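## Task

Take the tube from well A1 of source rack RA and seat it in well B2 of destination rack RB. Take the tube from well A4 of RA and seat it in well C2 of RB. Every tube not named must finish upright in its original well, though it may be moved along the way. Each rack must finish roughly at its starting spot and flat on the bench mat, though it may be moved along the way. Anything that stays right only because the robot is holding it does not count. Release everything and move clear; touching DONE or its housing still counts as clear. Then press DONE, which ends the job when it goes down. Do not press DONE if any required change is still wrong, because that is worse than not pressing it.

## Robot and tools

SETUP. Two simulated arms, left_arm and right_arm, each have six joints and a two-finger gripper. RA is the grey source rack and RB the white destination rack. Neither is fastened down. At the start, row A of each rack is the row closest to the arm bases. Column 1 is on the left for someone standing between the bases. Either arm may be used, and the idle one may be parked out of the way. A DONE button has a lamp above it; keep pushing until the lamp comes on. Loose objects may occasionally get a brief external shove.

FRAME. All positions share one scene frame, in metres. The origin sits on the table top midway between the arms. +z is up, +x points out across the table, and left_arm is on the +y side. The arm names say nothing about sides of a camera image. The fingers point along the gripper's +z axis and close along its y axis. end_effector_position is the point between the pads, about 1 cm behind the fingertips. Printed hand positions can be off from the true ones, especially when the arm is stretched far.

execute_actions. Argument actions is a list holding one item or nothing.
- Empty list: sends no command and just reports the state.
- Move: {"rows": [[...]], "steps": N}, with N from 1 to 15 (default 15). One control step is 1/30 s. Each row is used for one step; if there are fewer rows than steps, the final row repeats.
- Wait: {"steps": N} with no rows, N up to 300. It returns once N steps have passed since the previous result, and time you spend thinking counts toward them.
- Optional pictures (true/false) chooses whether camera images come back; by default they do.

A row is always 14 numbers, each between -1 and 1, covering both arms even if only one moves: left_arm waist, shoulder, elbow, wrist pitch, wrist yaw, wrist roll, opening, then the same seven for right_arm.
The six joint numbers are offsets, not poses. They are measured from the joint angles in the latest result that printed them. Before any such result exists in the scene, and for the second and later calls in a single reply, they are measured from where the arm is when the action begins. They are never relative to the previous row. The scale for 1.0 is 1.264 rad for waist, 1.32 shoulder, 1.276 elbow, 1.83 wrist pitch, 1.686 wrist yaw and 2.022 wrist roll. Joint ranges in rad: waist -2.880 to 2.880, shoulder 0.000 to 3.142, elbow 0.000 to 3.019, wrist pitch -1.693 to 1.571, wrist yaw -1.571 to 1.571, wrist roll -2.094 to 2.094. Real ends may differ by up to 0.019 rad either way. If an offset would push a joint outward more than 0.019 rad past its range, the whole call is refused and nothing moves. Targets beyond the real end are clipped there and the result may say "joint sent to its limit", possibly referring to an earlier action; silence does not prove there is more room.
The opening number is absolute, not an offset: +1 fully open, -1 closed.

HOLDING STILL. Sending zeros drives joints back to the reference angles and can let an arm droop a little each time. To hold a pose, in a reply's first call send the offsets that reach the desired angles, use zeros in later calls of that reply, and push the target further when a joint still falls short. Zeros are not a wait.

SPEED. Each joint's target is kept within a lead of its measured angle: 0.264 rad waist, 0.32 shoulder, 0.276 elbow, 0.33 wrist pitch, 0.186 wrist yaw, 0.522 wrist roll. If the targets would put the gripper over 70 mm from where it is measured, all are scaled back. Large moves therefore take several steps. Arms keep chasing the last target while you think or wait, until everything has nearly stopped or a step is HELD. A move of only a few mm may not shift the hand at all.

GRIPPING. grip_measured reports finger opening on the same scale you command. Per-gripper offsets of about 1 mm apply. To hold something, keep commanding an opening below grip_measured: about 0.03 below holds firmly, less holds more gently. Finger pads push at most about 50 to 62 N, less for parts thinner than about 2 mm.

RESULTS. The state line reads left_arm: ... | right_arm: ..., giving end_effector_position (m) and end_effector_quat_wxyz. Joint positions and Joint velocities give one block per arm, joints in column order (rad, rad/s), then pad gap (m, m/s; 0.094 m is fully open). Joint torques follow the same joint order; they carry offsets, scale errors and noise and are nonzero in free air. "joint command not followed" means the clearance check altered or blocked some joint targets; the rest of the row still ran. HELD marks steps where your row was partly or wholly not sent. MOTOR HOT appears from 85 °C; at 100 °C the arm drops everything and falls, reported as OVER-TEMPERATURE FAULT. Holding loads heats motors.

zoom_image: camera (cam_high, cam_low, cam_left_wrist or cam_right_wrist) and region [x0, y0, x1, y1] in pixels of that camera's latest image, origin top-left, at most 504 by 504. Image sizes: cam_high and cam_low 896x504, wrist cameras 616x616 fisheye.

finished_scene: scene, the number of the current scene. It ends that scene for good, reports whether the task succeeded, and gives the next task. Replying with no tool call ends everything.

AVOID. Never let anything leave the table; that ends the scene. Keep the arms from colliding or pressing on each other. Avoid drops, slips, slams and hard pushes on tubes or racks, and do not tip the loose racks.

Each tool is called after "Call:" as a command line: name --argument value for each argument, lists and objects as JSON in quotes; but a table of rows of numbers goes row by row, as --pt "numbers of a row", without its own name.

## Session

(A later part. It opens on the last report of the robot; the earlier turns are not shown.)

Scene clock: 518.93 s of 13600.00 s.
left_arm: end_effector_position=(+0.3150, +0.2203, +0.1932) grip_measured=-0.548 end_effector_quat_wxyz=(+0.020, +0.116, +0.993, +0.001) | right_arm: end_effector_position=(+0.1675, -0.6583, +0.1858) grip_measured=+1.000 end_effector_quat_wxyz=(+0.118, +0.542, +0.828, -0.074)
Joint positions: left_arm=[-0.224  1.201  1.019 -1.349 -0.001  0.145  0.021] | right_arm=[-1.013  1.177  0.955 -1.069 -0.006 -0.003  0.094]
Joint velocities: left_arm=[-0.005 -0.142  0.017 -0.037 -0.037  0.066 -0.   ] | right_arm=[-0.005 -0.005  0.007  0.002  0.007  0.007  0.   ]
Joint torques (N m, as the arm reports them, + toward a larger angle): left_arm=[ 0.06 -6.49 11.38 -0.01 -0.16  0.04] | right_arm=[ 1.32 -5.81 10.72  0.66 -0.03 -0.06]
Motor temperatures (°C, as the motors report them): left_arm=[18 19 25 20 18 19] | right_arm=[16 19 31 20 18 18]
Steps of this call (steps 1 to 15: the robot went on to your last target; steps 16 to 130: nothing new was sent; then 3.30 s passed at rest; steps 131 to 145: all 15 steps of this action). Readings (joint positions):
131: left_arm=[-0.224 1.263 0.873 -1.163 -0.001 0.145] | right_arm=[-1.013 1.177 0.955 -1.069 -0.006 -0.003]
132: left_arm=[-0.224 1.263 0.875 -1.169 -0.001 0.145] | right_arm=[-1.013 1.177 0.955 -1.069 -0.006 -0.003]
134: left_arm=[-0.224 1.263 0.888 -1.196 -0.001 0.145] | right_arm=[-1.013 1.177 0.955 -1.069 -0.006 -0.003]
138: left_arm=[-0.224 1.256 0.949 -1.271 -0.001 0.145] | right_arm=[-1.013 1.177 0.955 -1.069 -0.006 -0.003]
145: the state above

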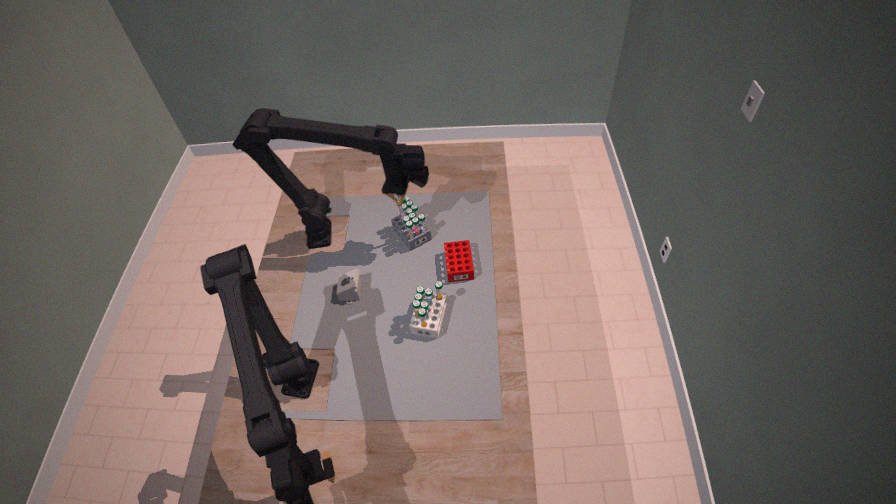

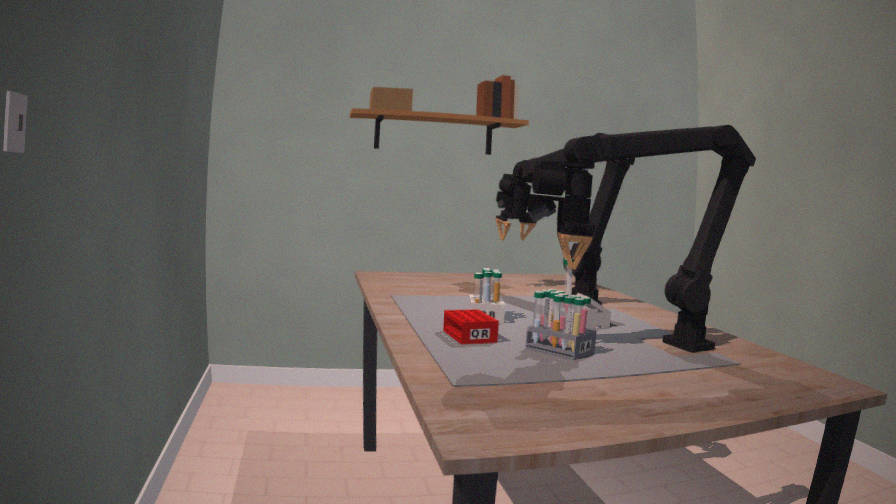

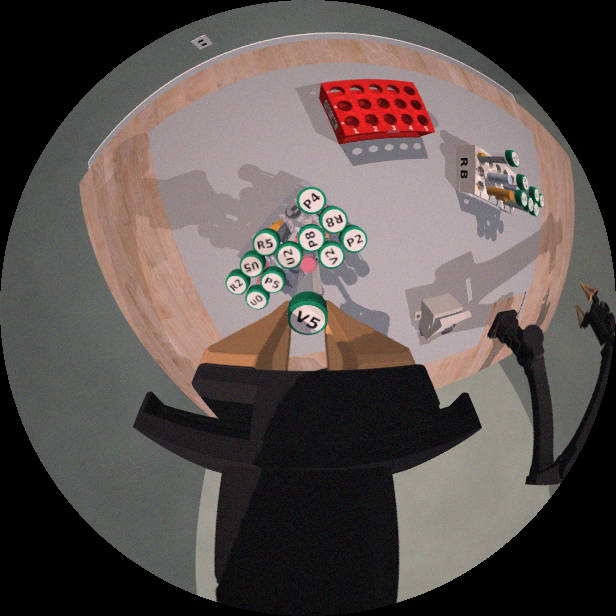

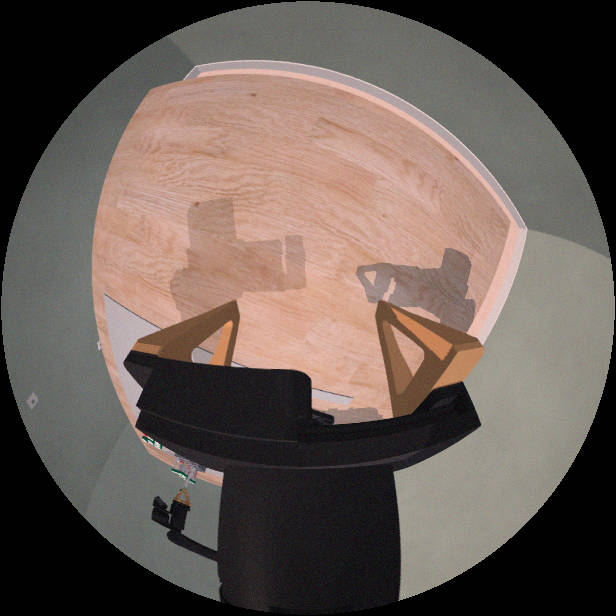

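Call:
execute_actions --actions '[{"rows":[[0,-0.02,-0.01,-0.01,0,-0.03,-0.58,0,0,0.02,0,0,0,1],[0,-0.035,-0.02,-0.02,0,-0.06,-0.58,0,0,0.02,0,0,0,1],[0.01,-0.05,-0.03,-0.025,0,-0.09,-0.58,0,0,0.02,0,0,0,1],[0.02,-0.055,-0.036,-0.028,0,-0.12,-0.58,0,0,0.02,0,0,0,1],[0.035,-0.055,-0.036,-0.028,0,-0.15,-0.58,0,0,0.02,0,0,0,1],[0.05,-0.055,-0.036,-0.028,0,-0.18,-0.58,0,0,0.02,0,0,0,1],[0.07,-0.055,-0.036,-0.028,0,-0.22,-0.58,0,0,0.02,0,0,0,1],[0.09,-0.055,-0.036,-0.028,0,-0.26,-0.58,0,0,0.02,0,0,0,1],[0.105,-0.055,-0.036,-0.028,0,-0.29,-0.58,0,0,0.02,0,0,0,1],[0.117,-0.055,-0.036,-0.028,0,-0.305,-0.58,0,0,0.02,0,0,0,1]]}]'

Call:
execute_actions --actions '[{"steps":15}]'

Call:
zoom_image --camera "cam_left_wrist" --region '[230,190,390,330]'

Scene clock: 536.40 s of 13600.00 s.
left_arm: end_effector_position=(+0.2859, +0.2693, +0.1895) grip_measured=-0.548 end_effector_quat_wxyz=(+0.004, -0.226, +0.974, -0.000) | right_arm: end_effector_position=(+0.1675, -0.6583, +0.1858) grip_measured=+1.000 end_effector_quat_wxyz=(+0.118, +0.542, +0.828, -0.074)
Joint positions: left_arm=[-0.071  1.142  0.963 -1.384 -0.001 -0.391  0.021] | right_arm=[-1.013  1.177  0.955 -1.069 -0.006 -0.003  0.094]
Joint velocities: left_arm=[-0.015 -0.005  0.002 -0.002  0.095 -0.564  0.001] | right_arm=[ 0.005  0.005  0.002  0.012 -0.037  0.022  0.   ]
Joint torques (N m, as the arm reports them, + toward a larger angle): left_arm=[-0.84 -6.95  8.87 -0.01 -0.19 -0.07] | right_arm=[ 2.   -5.37 10.62  0.55  0.   -0.07]
Motor temperatures (°C, as the motors report them): left_arm=[18 19 26 20 18 19] | right_arm=[16 19 31 20 18 18]
Steps of this call (steps 1 to 15: the robot went on to your last target; steps 16 to 140: nothing new was sent; then 12.30 s passed at rest; steps 141 to 155: all 15 steps of this action). Readings (joint positions):
141: left_arm=[-0.224 1.197 1.018 -1.352 -0.001 0.137] | right_arm=[-1.013 1.177 0.955 -1.069 -0.006 -0.003]
142: left_arm=[-0.224 1.195 1.013 -1.354 -0.001 0.118] | right_arm=[-1.013 1.177 0.955 -1.069 -0.006 -0.003]
144: left_arm=[-0.222 1.181 0.992 -1.364 -0.001 0.058] | right_arm=[-1.013 1.177 0.955 -1.069 -0.006 -0.003]
148: left_arm=[-0.173 1.149 0.963 -1.383 -0.001 -0.131] | right_arm=[-1.013 1.177 0.955 -1.069 -0.006 -0.003]
155: the state above

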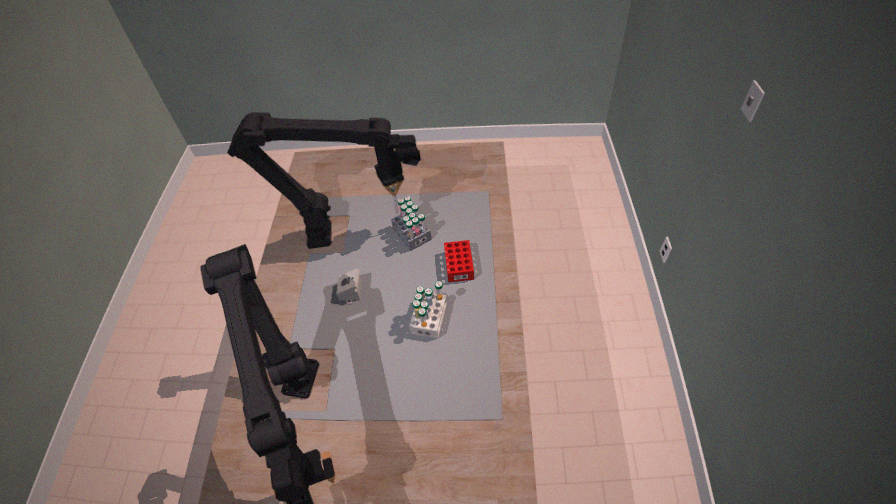

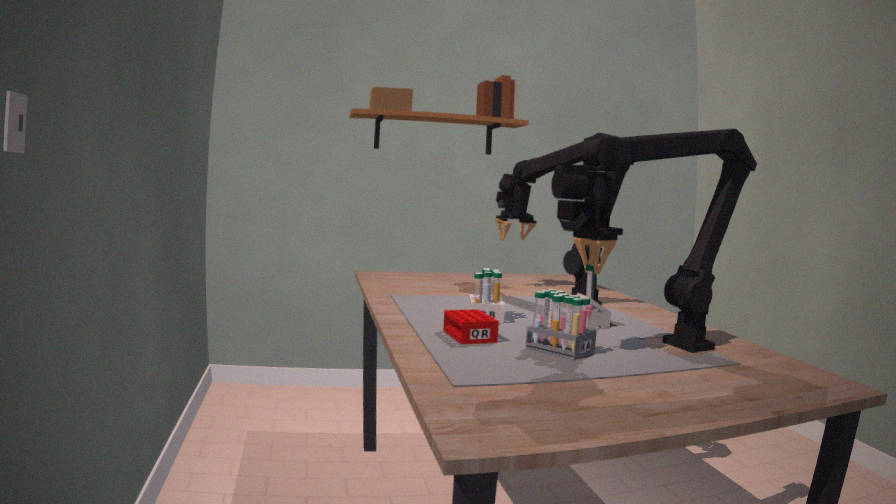

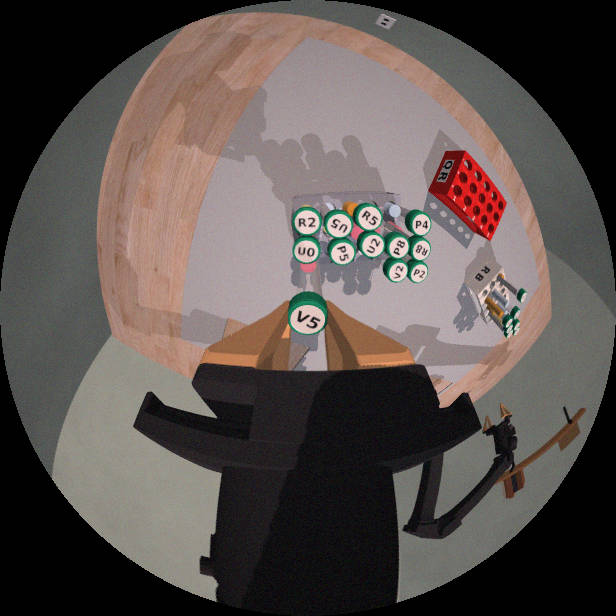

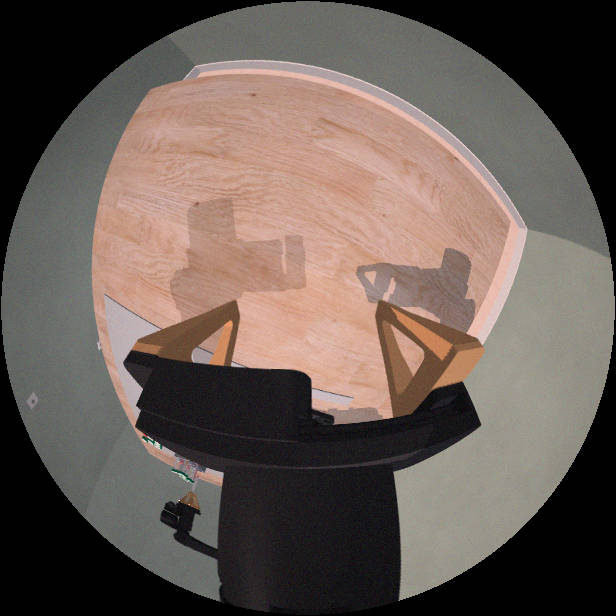

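Scene clock: 536.90 s of 13600.00 s.
left_arm: end_effector_position=(+0.2859, +0.2693, +0.1895) grip_measured=-0.548 end_effector_quat_wxyz=(+0.004, -0.259, +0.966, -0.000) | right_arm: end_effector_position=(+0.1675, -0.6583, +0.1858) grip_measured=+1.000 end_effector_quat_wxyz=(+0.118, +0.542, +0.828, -0.074)
Joint positions: left_arm=[-0.071  1.142  0.963 -1.384 -0.001 -0.458  0.021] | right_arm=[-1.013  1.177  0.955 -1.069 -0.006 -0.003  0.094]
Joint velocities: left_arm=[-0.005 -0.015 -0.017  0.017 -0.081  0.007 -0.001] | right_arm=[ 0.015 -0.005  0.002  0.012  0.007 -0.037  0.   ]
Joint torques (N m, as the arm reports them, + toward a larger angle): left_arm=[-0.52 -6.63  8.71 -0.06 -0.18 -0.09] | right_arm=[ 1.1  -6.03 10.59  0.66 -0.04 -0.06]
Motor temperatures (°C, as the motors report them): left_arm=[18 19 26 20 18 19] | right_arm=[16 19 31 20 18 18]
Steps of this call (steps 1 to 15: the robot went on to your last target). Readings (joint positions):
1: left_arm=[-0.071 1.142 0.963 -1.384 -0.001 -0.405] | right_arm=[-1.013 1.177 0.955 -1.069 -0.006 -0.003]
2: left_arm=[-0.071 1.142 0.963 -1.384 -0.001 -0.416] | right_arm=[-1.013 1.177 0.955 -1.069 -0.006 -0.003]
4: left_arm=[-0.071 1.142 0.963 -1.384 -0.001 -0.432] | right_arm=[-1.013 1.177 0.955 -1.069 -0.006 -0.003]
8: left_arm=[-0.071 1.142 0.963 -1.384 -0.001 -0.449] | right_arm=[-1.013 1.177 0.955 -1.069 -0.006 -0.003]
15: the state above

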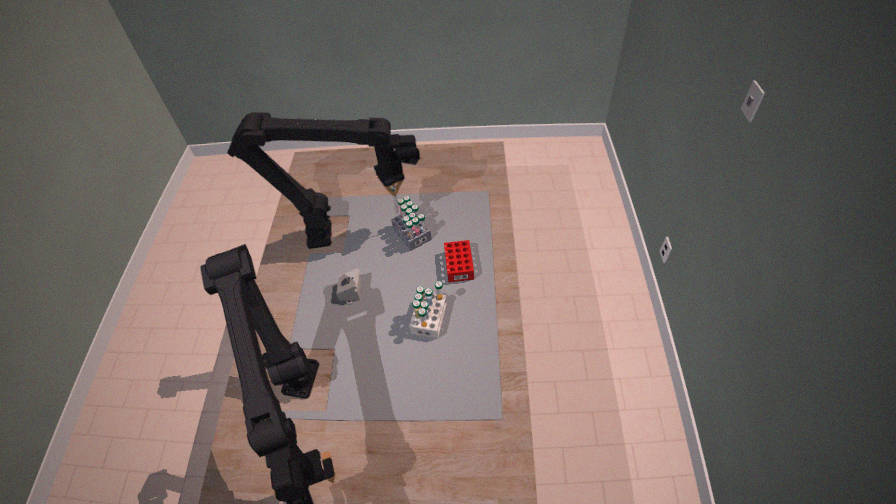

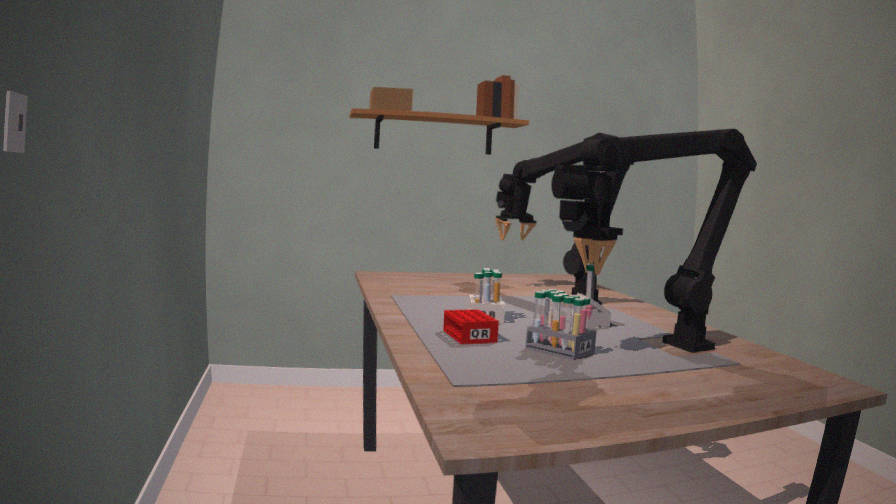

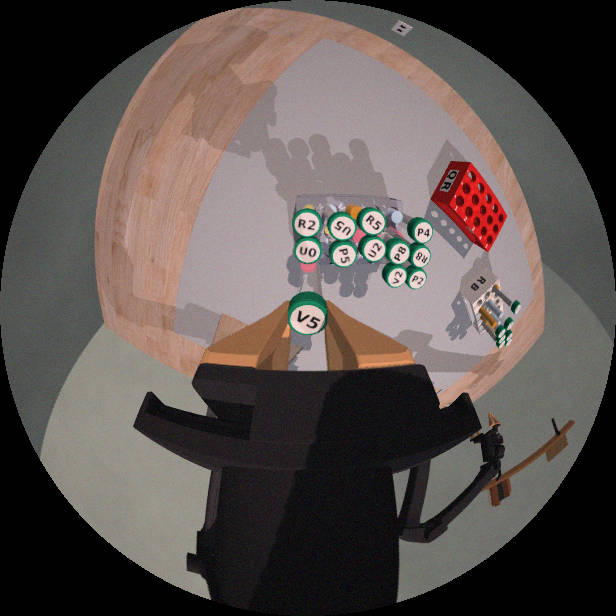

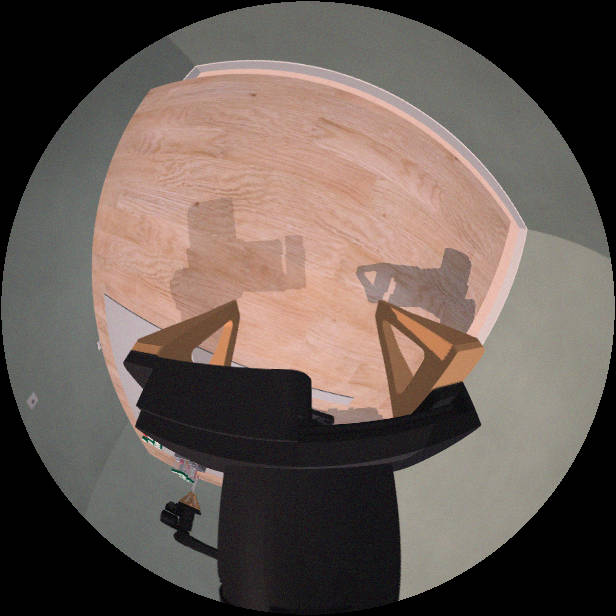

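Region (230, 190, 390, 330) of cam_left_wrist's 616x616 image, scaled by 3.150, with more detail than that image has; it fills the top 441 rows of this view, and the rest is white.

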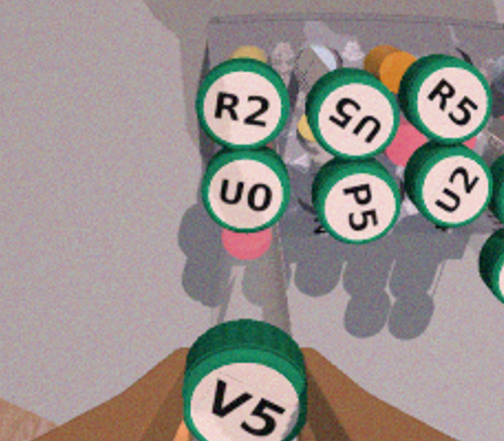

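Call:
execute_actions --actions '[{"rows":[[0,0.01,-0.008,0.012,0,0,-0.58,0,0,0.02,0,0,0,1],[0,0.013,-0.015,0.019,0,0,-0.58,0,0,0.02,0,0,0,1],[0,0.015,-0.021,0.026,0,0,-0.58,0,0,0.02,0,0,0,1],[0,0.017,-0.027,0.033,0,0,-0.58,0,0,0.02,0,0,0,1],[0,0.019,-0.033,0.04,0,0,-0.58,0,0,0.02,0,0,0,1],[0,0.021,-0.038,0.047,0,0,-0.58,0,0,0.02,0,0,0,1]]}]'

Call:
zoom_image --camera "cam_left_wrist" --region '[230,190,390,330]'

Call:
zoom_image --camera "cam_high" --region '[370,170,450,260]'

Scene clock: 550.43 s of 13600.00 s.
left_arm: end_effector_position=(+0.2847, +0.2692, +0.1624) grip_measured=-0.548 end_effector_quat_wxyz=(-0.003, -0.260, +0.966, +0.001) | right_arm: end_effector_position=(+0.1675, -0.6583, +0.1858) grip_measured=+1.000 end_effector_quat_wxyz=(+0.118, +0.542, +0.828, -0.074)
Joint positions: left_arm=[-0.071  1.165  0.908 -1.319 -0.001 -0.461  0.021] | right_arm=[-1.013  1.177  0.955 -1.069 -0.006 -0.003  0.094]
Joint velocities: left_arm=[-0.005 -0.005 -0.007 -0.002 -0.051 -0.037 -0.001] | right_arm=[-0.015  0.005 -0.007  0.007  0.066 -0.037  0.   ]
Joint torques (N m, as the arm reports them, + toward a larger angle): left_arm=[-0.38 -4.99  8.45  1.2  -0.23  0.02] | right_arm=[ 1.44 -6.26 10.32  0.63 -0.08 -0.04]
Motor temperatures (°C, as the motors report them): left_arm=[18 19 25 20 18 19] | right_arm=[16 19 31 20 18 18]
Steps of this call (steps 1 to 15: the robot went on to your last target; steps 16 to 160: nothing new was sent; then 7.70 s passed at rest; steps 161 to 175: all 15 steps of this action). Readings (joint positions):
161: left_arm=[-0.071 1.142 0.962 -1.383 -0.001 -0.461] | right_arm=[-1.013 1.177 0.955 -1.069 -0.006 -0.003]
162: left_arm=[-0.071 1.142 0.959 -1.380 -0.001 -0.461] | right_arm=[-1.013 1.177 0.955 -1.069 -0.006 -0.003]
164: left_arm=[-0.071 1.143 0.945 -1.364 -0.001 -0.461] | right_arm=[-1.013 1.177 0.955 -1.069 -0.006 -0.003]
168: left_arm=[-0.071 1.155 0.914 -1.328 -0.001 -0.461] | right_arm=[-1.013 1.177 0.955 -1.069 -0.006 -0.003]
175: the state above

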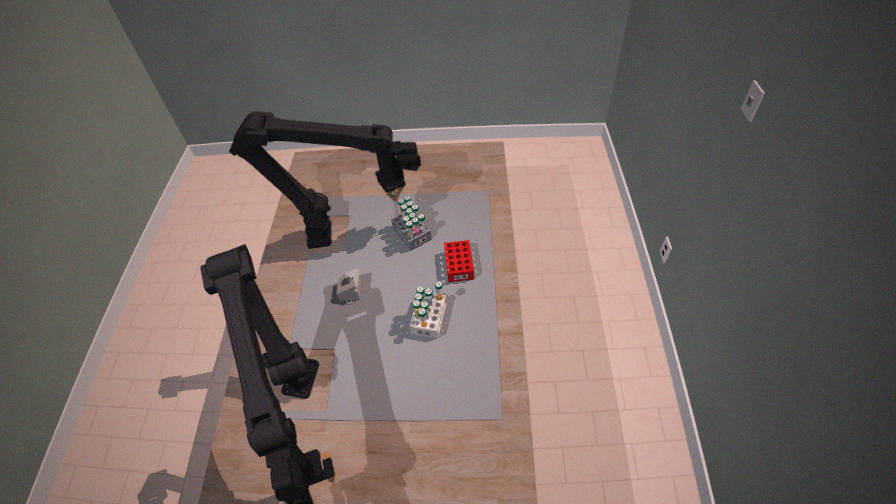

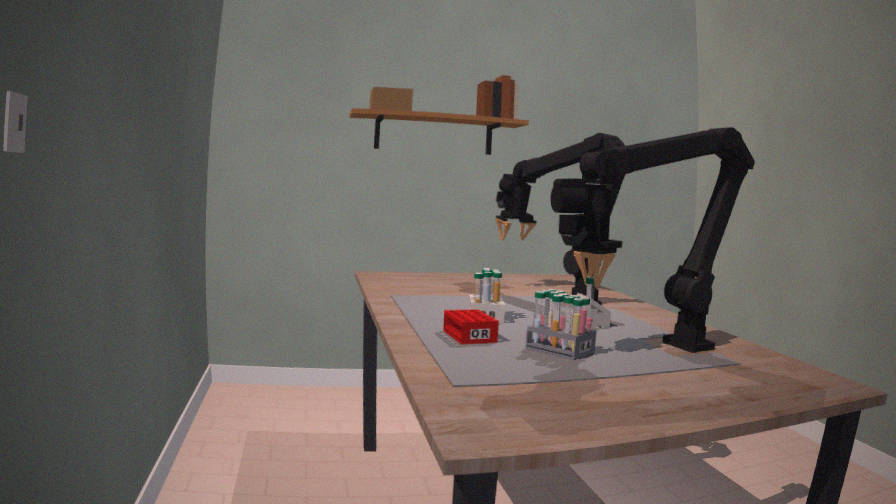

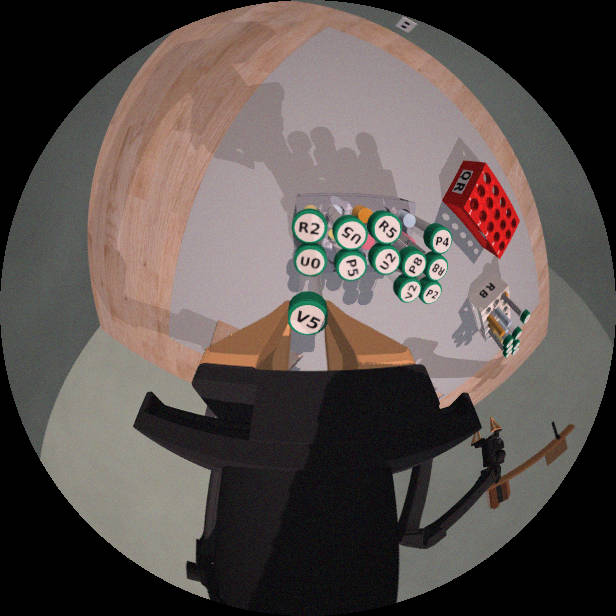

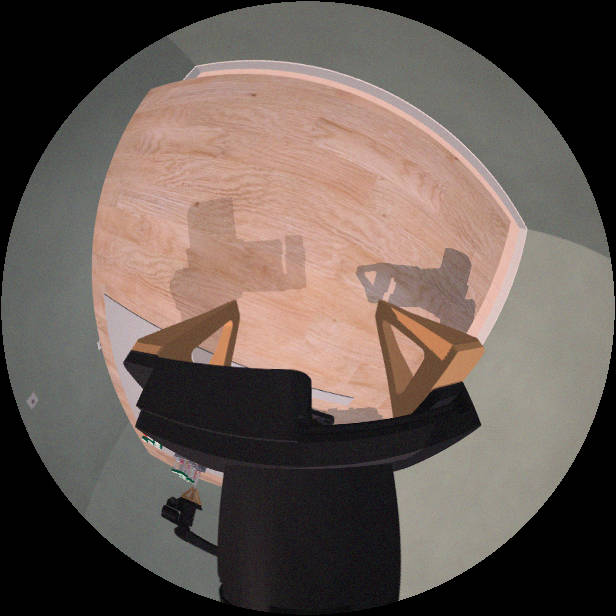

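Region (230, 190, 390, 330) of cam_left_wrist's 616x616 image, scaled by 3.150, with more detail than that image has; it fills the top 441 rows of this view, and the rest is white.

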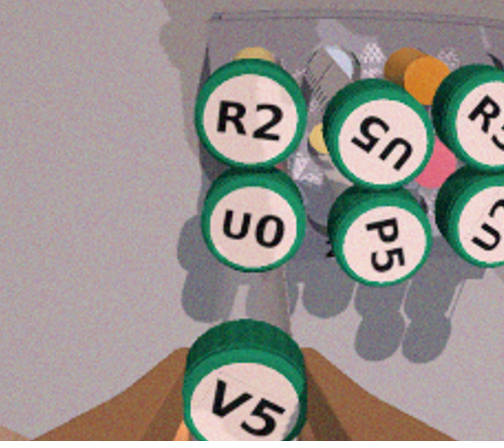

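Region (370, 170, 450, 260) of cam_high's 896x504 image, scaled by 5.600, with more detail than that image has.

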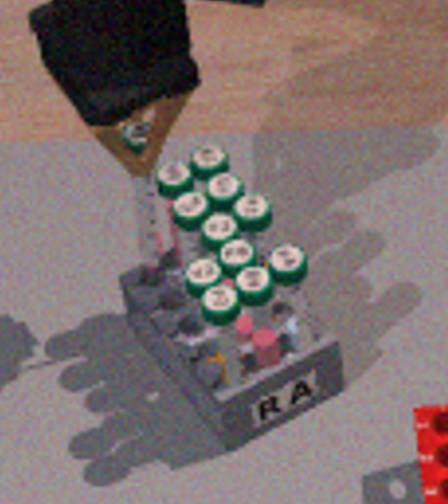

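Looks in. Continue ~0.038.

Call:
execute_actions --actions '[{"rows":[[0,0.008,-0.006,0.012,0,0,-0.58,0,0,0.02,0,0,0,1],[0,0.011,-0.013,0.02,0,0,-0.58,0,0,0.02,0,0,0,1],[0,0.014,-0.02,0.028,0,0,-0.58,0,0,0.02,0,0,0,1],[0,0.017,-0.027,0.036,0,0,-0.58,0,0,0.02,0,0,0,1],[0,0.02,-0.034,0.044,0,0,-0.58,0,0,0.02,0,0,0,1],[0,0.023,-0.041,0.052,0,0,-0.58,0,0,0.02,0,0,0,1],[0,0.026,-0.048,0.06,0,0,-0.58,0,0,0.02,0,0,0,1],[0,0.029,-0.055,0.068,0,0,-0.58,0,0,0.02,0,0,0,1]]}]'

Scene clock: 558.93 s of 13600.00 s.
left_arm: end_effector_position=(+0.2849, +0.2673, +0.1317) grip_measured=-0.548 end_effector_quat_wxyz=(+0.000, -0.260, +0.966, -0.005) | right_arm: end_effector_position=(+0.1675, -0.6583, +0.1858) grip_measured=+1.000 end_effector_quat_wxyz=(+0.118, +0.542, +0.828, -0.074)
Joint positions: left_arm=[-0.071  1.187  0.841 -1.222  0.01  -0.461  0.021] | right_arm=[-1.013  1.177  0.955 -1.069 -0.006 -0.003  0.094]
Joint velocities: left_arm=[-0.015 -0.015  0.012  0.002  0.007  0.081  0.   ] | right_arm=[-0.015  0.015 -0.007 -0.007 -0.022 -0.066  0.   ]
Joint torques (N m, as the arm reports them, + toward a larger angle): left_arm=[-0.27 -4.54  7.58  1.48 -0.57  0.01] | right_arm=[ 1.7  -6.09 10.38  0.68  0.01 -0.16]
Motor temperatures (°C, as the motors report them): left_arm=[18 19 25 20 18 19] | right_arm=[16 19 32 20 18 18]
Steps of this call (steps 1 to 15: the robot went on to your last target; steps 16 to 90: nothing new was sent; then 5.00 s passed at rest; steps 91 to 105: all 15 steps of this action). Readings (joint positions):
91: left_arm=[-0.071 1.165 0.907 -1.319 -0.001 -0.461] | right_arm=[-1.013 1.177 0.955 -1.069 -0.006 -0.003]
92: left_arm=[-0.071 1.165 0.904 -1.315 -0.001 -0.461] | right_arm=[-1.013 1.177 0.955 -1.069 -0.006 -0.003]
94: left_arm=[-0.071 1.166 0.891 -1.296 -0.001 -0.461] | right_arm=[-1.013 1.177 0.955 -1.069 -0.006 -0.003]
98: left_arm=[-0.071 1.176 0.857 -1.243 0.008 -0.461] | right_arm=[-1.013 1.177 0.955 -1.069 -0.006 -0.003]
105: the state above

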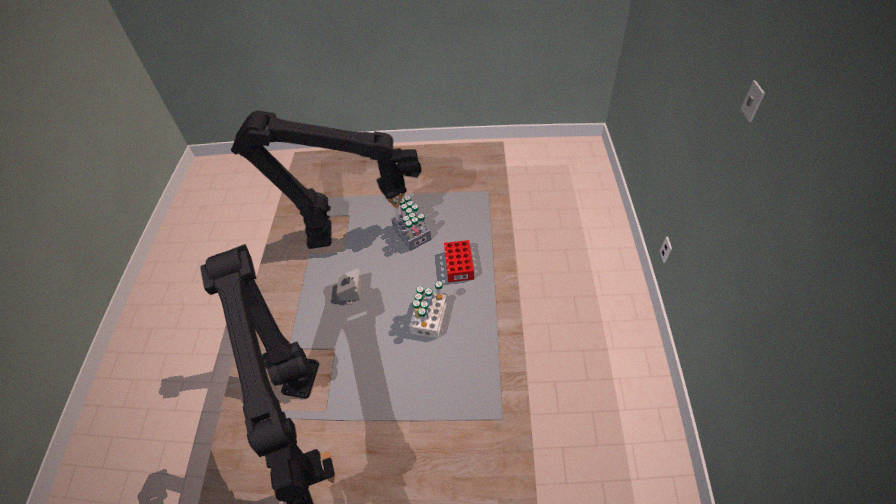

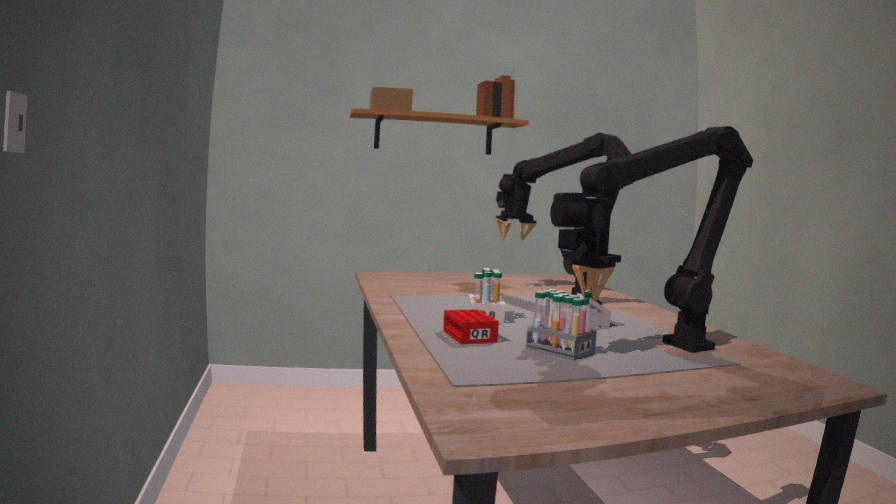

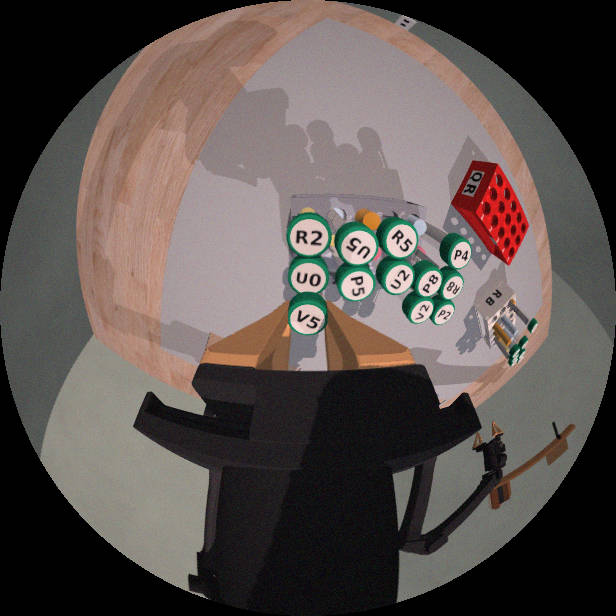

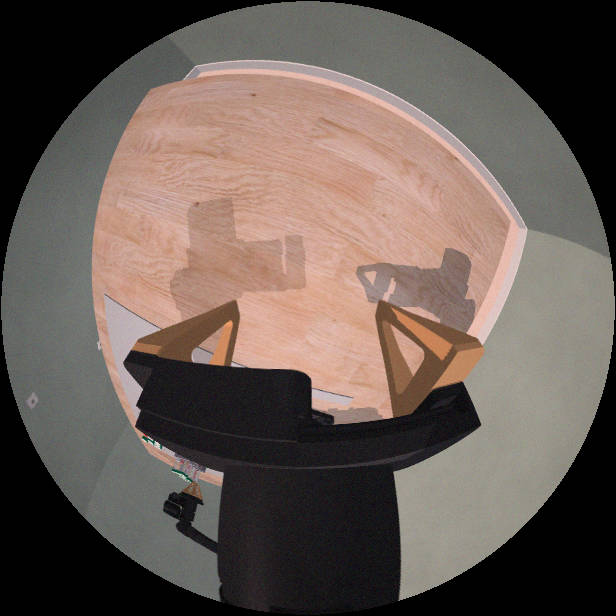

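Call:
execute_actions --actions '[{"rows":[[0,0.015,-0.008,0.02,0,0,-0.58,0,0,0.02,0,0,0,1],[0,0.015,-0.008,0.02,0,0,-0.58,0,0,0.02,0,0,0,1],[0,0.015,-0.008,0.02,0,0,-0.58,0,0,0.02,0,0,0,1],[0,0.015,-0.008,0.02,0,0,-0.58,0,0,0.02,0,0,0,1],[0,0.015,-0.008,0.02,0,0,-0.58,0,0,0.02,0,0,0,1],[0,0.015,-0.008,0.02,0,0,-0.5,0,0,0.02,0,0,0,1],[0,0.015,-0.008,0.02,0,0,-0.38,0,0,0.02,0,0,0,1]]}]' --pictures false

Call:
execute_actions --actions '[{"rows":[[0,0,0.06,-0.01,0,0,-0.38,0,0,0.02,0,0,0,1],[0,0,0.075,-0.025,0,0,-0.38,0,0,0.02,0,0,0,1],[0,0,0.09,-0.04,0,0,-0.38,0,0,0.02,0,0,0,1],[0,0,0.105,-0.055,0,0,-0.38,0,0,0.02,0,0,0,1],[0,0,0.12,-0.07,0,0,-0.38,0,0,0.02,0,0,0,1],[0,0,0.12,-0.08,0,0,-0.38,0,0,0.02,0,0,0,1]],"steps":12}]' --pictures false

Call:
execute_actions --actions '[{"rows":[[-0.04,0,0.03,0,0,0.07,-0.38,0,0,0.02,0,0,0,1],[-0.08,0,0.03,0,0,0.14,-0.38,0,0,0.02,0,0,0,1],[-0.12,0,0.03,0,0,0.2,-0.38,0,0,0.02,0,0,0,1],[-0.165,0,0.03,0,0,0.275,-0.38,0,0,0.02,0,0,0,1]]}]'

Scene clock: 578.83 s of 13600.00 s.
left_arm: end_effector_position=(+0.2832, +0.2670, +0.1237) grip_measured=-0.381 end_effector_quat_wxyz=(-0.004, -0.260, +0.966, -0.005) | right_arm: end_effector_position=(+0.1675, -0.6583, +0.1858) grip_measured=+1.000 end_effector_quat_wxyz=(+0.118, +0.542, +0.828, -0.074)
Joint positions: left_arm=[-0.071  1.197  0.826 -1.207  0.011 -0.461  0.029] | right_arm=[-1.013  1.177  0.955 -1.069 -0.006 -0.003  0.094]
Joint velocities: left_arm=[-0.005 -0.005 -0.017  0.007 -0.022  0.066  0.001] | right_arm=[-0.005 -0.024 -0.012  0.002 -0.022 -0.037  0.   ]
Joint torques (N m, as the arm reports them, + toward a larger angle): left_arm=[-0.29 -5.28  7.83  1.29 -0.26  0.03] | right_arm=[ 2.05 -6.18 10.31  0.5  -0.04 -0.01]
Motor temperatures (°C, as the motors report them): left_arm=[18 18 24 20 19 19] | right_arm=[16 19 32 20 18 18]
Steps of this call (steps 1 to 15: the robot went on to your last target; steps 16 to 130: nothing new was sent; then 15.07 s passed at rest; steps 131 to 145: all 15 steps of this action). Readings (joint positions):
131: left_arm=[-0.071 1.187 0.841 -1.222 0.011 -0.461] | right_arm=[-1.013 1.177 0.955 -1.069 -0.006 -0.003]
132: left_arm=[-0.071 1.187 0.841 -1.222 0.011 -0.461] | right_arm=[-1.013 1.177 0.955 -1.069 -0.006 -0.003]
134: left_arm=[-0.071 1.187 0.841 -1.222 0.011 -0.461] | right_arm=[-1.013 1.177 0.955 -1.069 -0.006 -0.003]
138: left_arm=[-0.071 1.189 0.837 -1.213 0.011 -0.461] | right_arm=[-1.013 1.177 0.955 -1.069 -0.006 -0.003]
145: the state above

Scene clock: 579.23 s of 13600.00 s.
left_arm: end_effector_position=(+0.2932, +0.2676, +0.1643) grip_measured=-0.381 end_effector_quat_wxyz=(-0.011, -0.260, +0.965, -0.004) | right_arm: end_effector_position=(+0.1675, -0.6583, +0.1858) grip_measured=+1.000 end_effector_quat_wxyz=(+0.118, +0.542, +0.828, -0.074)
Joint positions: left_arm=[-0.071  1.197  0.938 -1.332  0.011 -0.461  0.029] | right_arm=[-1.013  1.177  0.955 -1.069 -0.006 -0.003  0.094]
Joint velocities: left_arm=[-0.015 -0.005  0.007 -0.081 -0.022  0.066  0.   ] | right_arm=[-0.005 -0.005  0.002  0.002  0.007 -0.037  0.   ]
Joint torques (N m, as the arm reports them, + toward a larger angle): left_arm=[-0.37 -6.77 11.09 -0.25 -0.2   0.01] | right_arm=[ 1.48 -6.49 10.51  0.55 -0.01 -0.06]
Motor temperatures (°C, as the motors report them): left_arm=[18 18 24 20 19 19] | right_arm=[16 19 32 20 18 18]
Steps of this call (steps 1 to 12: all 12 steps of this action). Readings (joint positions):
1: left_arm=[-0.071 1.197 0.828 -1.208 0.011 -0.461] | right_arm=[-1.013 1.177 0.955 -1.069 -0.006 -0.003]
2: left_arm=[-0.071 1.197 0.833 -1.214 0.011 -0.461] | right_arm=[-1.013 1.177 0.955 -1.069 -0.006 -0.003]
4: left_arm=[-0.071 1.197 0.857 -1.250 0.011 -0.461] | right_arm=[-1.013 1.177 0.955 -1.069 -0.006 -0.003]
8: left_arm=[-0.071 1.197 0.924 -1.322 0.011 -0.461] | right_arm=[-1.013 1.177 0.955 -1.069 -0.006 -0.003]
12: the state above

Scene clock: 579.73 s of 13600.00 s.
left_arm: end_effector_position=(+0.2895, +0.1995, +0.1643) grip_measured=-0.381 end_effector_quat_wxyz=(-0.011, +0.104, +0.994, -0.006) | right_arm: end_effector_position=(+0.1675, -0.6583, +0.1858) grip_measured=+1.000 end_effector_quat_wxyz=(+0.118, +0.542, +0.828, -0.074)
Joint positions: left_arm=[-0.29   1.197  0.938 -1.332  0.014  0.056  0.029] | right_arm=[-1.013  1.177  0.955 -1.069 -0.006 -0.003  0.094]
Joint velocities: left_arm=[ 0.005  0.015 -0.002  0.017 -0.007  0.125 -0.001] | right_arm=[-0.005  0.005 -0.017 -0.002  0.022  0.007  0.   ]
Joint torques (N m, as the arm reports them, + toward a larger angle): left_arm=[ 0.94 -6.21 10.81  0.49 -0.25  0.13] | right_arm=[ 1.76 -5.44 10.61  0.52 -0.04 -0.13]
Motor temperatures (°C, as the motors report them): left_arm=[18 18 25 20 19 19] | right_arm=[16 19 32 20 18 18]
Steps of this call (steps 1 to 15: all 15 steps of this action). Readings (joint positions):
1: left_arm=[-0.074 1.197 0.938 -1.332 0.011 -0.439] | right_arm=[-1.013 1.177 0.955 -1.069 -0.006 -0.003]
2: left_arm=[-0.087 1.197 0.938 -1.332 0.009 -0.394] | right_arm=[-1.013 1.177 0.955 -1.069 -0.006 -0.003]
4: left_arm=[-0.151 1.197 0.938 -1.332 0.008 -0.255] | right_arm=[-1.013 1.177 0.955 -1.069 -0.006 -0.003]
8: left_arm=[-0.292 1.197 0.938 -1.332 0.014 -0.052] | right_arm=[-1.013 1.177 0.955 -1.069 -0.006 -0.003]
15: the state above

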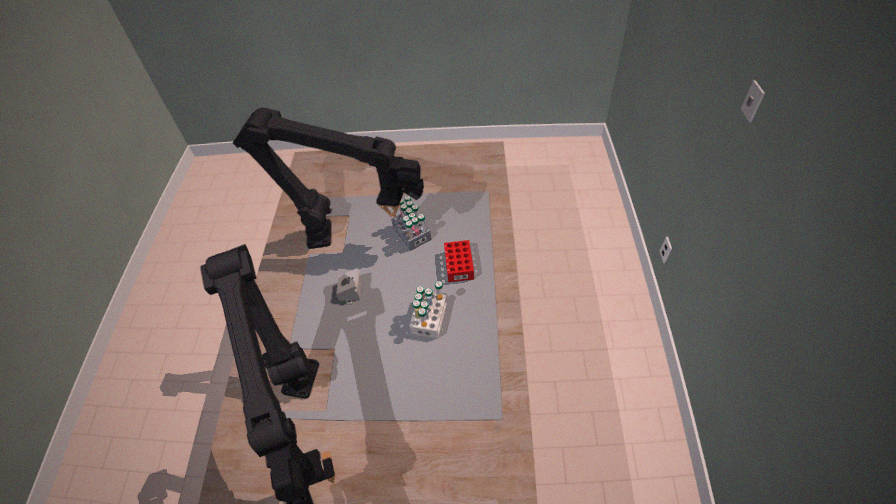

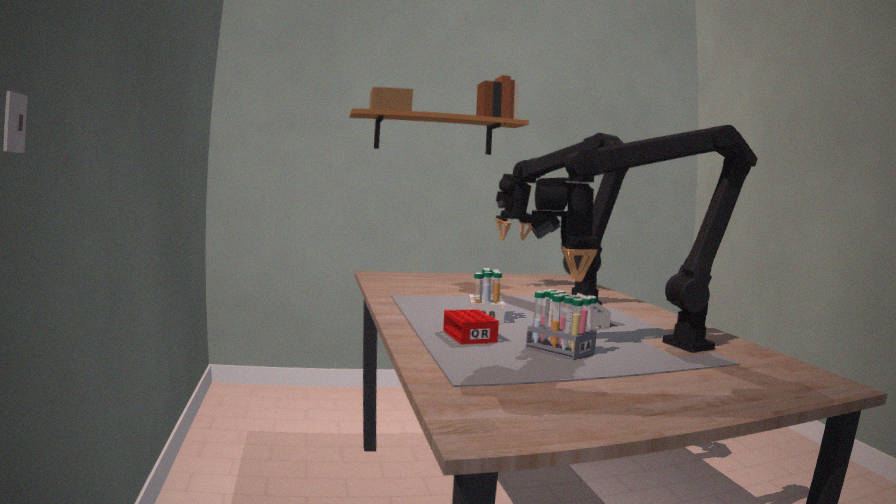

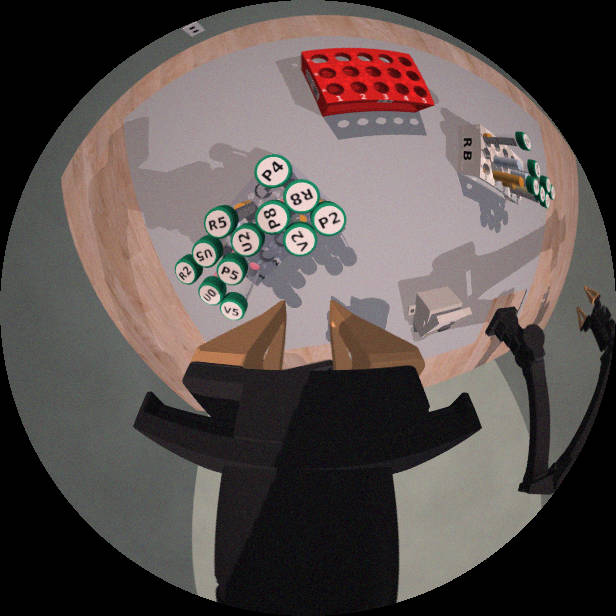

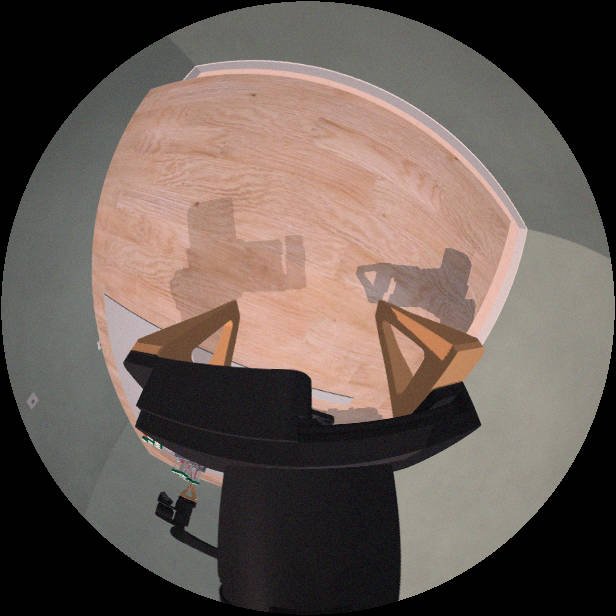

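Call:
execute_actions --actions '[{"rows":[[0.01,0.02,-0.005,0.005,-0.012,0,-0.38,0,0,0.02,0,0,0,1],[0.016,0.035,-0.01,0.015,-0.012,0,-0.38,0,0,0.02,0,0,0,1],[0.016,0.05,-0.015,0.025,-0.012,0,-0.38,0,0,0.02,0,0,0,1],[0.016,0.065,-0.018,0.035,-0.012,0,-0.38,0,0,0.02,0,0,0,1],[0.016,0.075,-0.018,0.045,-0.012,0,-0.38,0,0,0.02,0,0,0,1],[0.016,0.085,-0.018,0.055,-0.012,0,-0.38,0,0,0.02,0,0,0,1],[0.016,0.085,-0.018,0.065,-0.012,0,-0.38,0,0,0.02,0,0,0,1]]}]'

Scene clock: 588.40 s of 13600.00 s.
left_arm: end_effector_position=(+0.3046, +0.2036, +0.1151) grip_measured=-0.381 end_effector_quat_wxyz=(-0.038, +0.105, +0.994, +0.003) | right_arm: end_effector_position=(+0.1675, -0.6583, +0.1858) grip_measured=+1.000 end_effector_quat_wxyz=(+0.118, +0.542, +0.828, -0.074)
Joint positions: left_arm=[-0.279  1.322  0.907 -1.232 -0.004  0.068  0.029] | right_arm=[-1.013  1.177  0.955 -1.069 -0.006 -0.003  0.094]
Joint velocities: left_arm=[ 0.005 -0.015  0.002  0.007  0.037  0.007 -0.001] | right_arm=[-0.015  0.005 -0.027 -0.012 -0.037  0.007  0.   ]
Joint torques (N m, as the arm reports them, + toward a larger angle): left_arm=[ 0.85 -8.5   7.85  1.11 -0.29 -0.09] | right_arm=[ 2.16 -7.02 10.47  0.72 -0.07 -0.14]
Motor temperatures (°C, as the motors report them): left_arm=[18 18 25 20 19 19] | right_arm=[16 19 32 20 18 18]
Steps of this call (steps 1 to 30: the robot went on to your last target; steps 31 to 90: nothing new was sent; then 5.17 s passed at rest; steps 91 to 105: all 15 steps of this action). Readings (joint positions):
91: left_arm=[-0.289 1.198 0.937 -1.332 0.005 0.082] | right_arm=[-1.013 1.177 0.955 -1.069 -0.006 -0.003]
92: left_arm=[-0.288 1.201 0.936 -1.331 0.000 0.079] | right_arm=[-1.013 1.177 0.955 -1.069 -0.006 -0.003]
94: left_arm=[-0.284 1.218 0.929 -1.316 -0.003 0.075] | right_arm=[-1.013 1.177 0.955 -1.069 -0.006 -0.003]
98: left_arm=[-0.279 1.289 0.916 -1.253 -0.004 0.070] | right_arm=[-1.013 1.177 0.955 -1.069 -0.006 -0.003]
105: the state above

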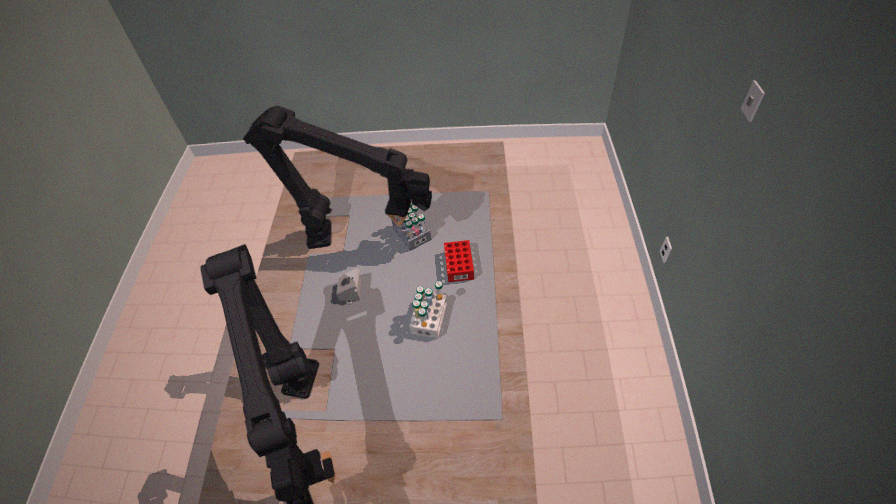

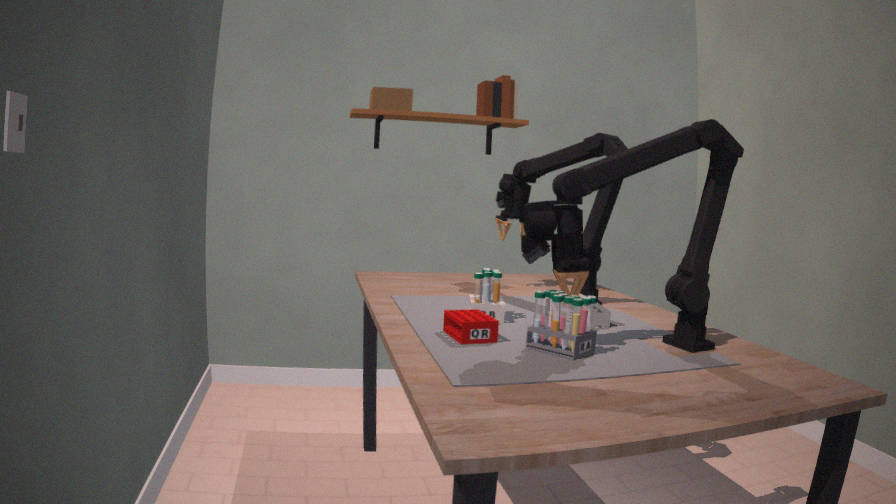

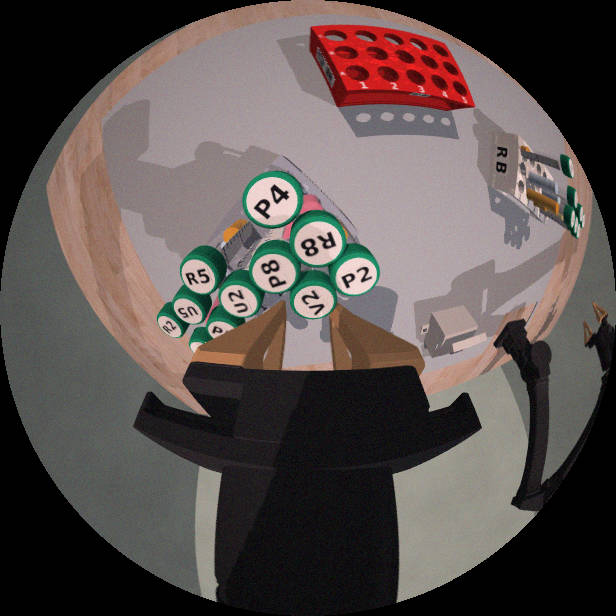

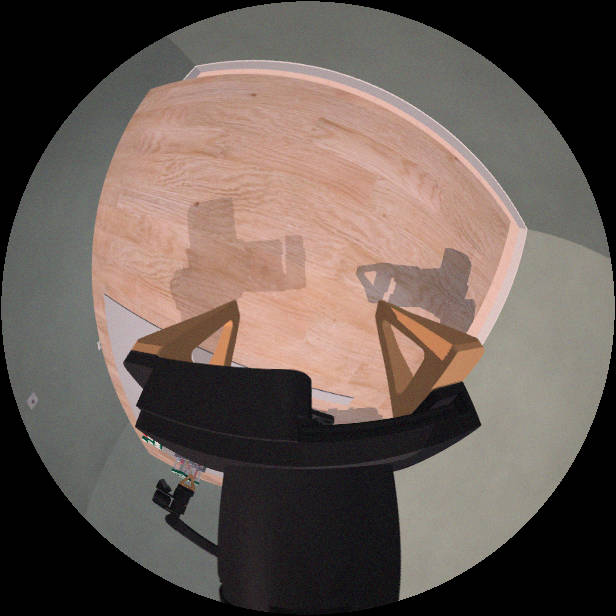

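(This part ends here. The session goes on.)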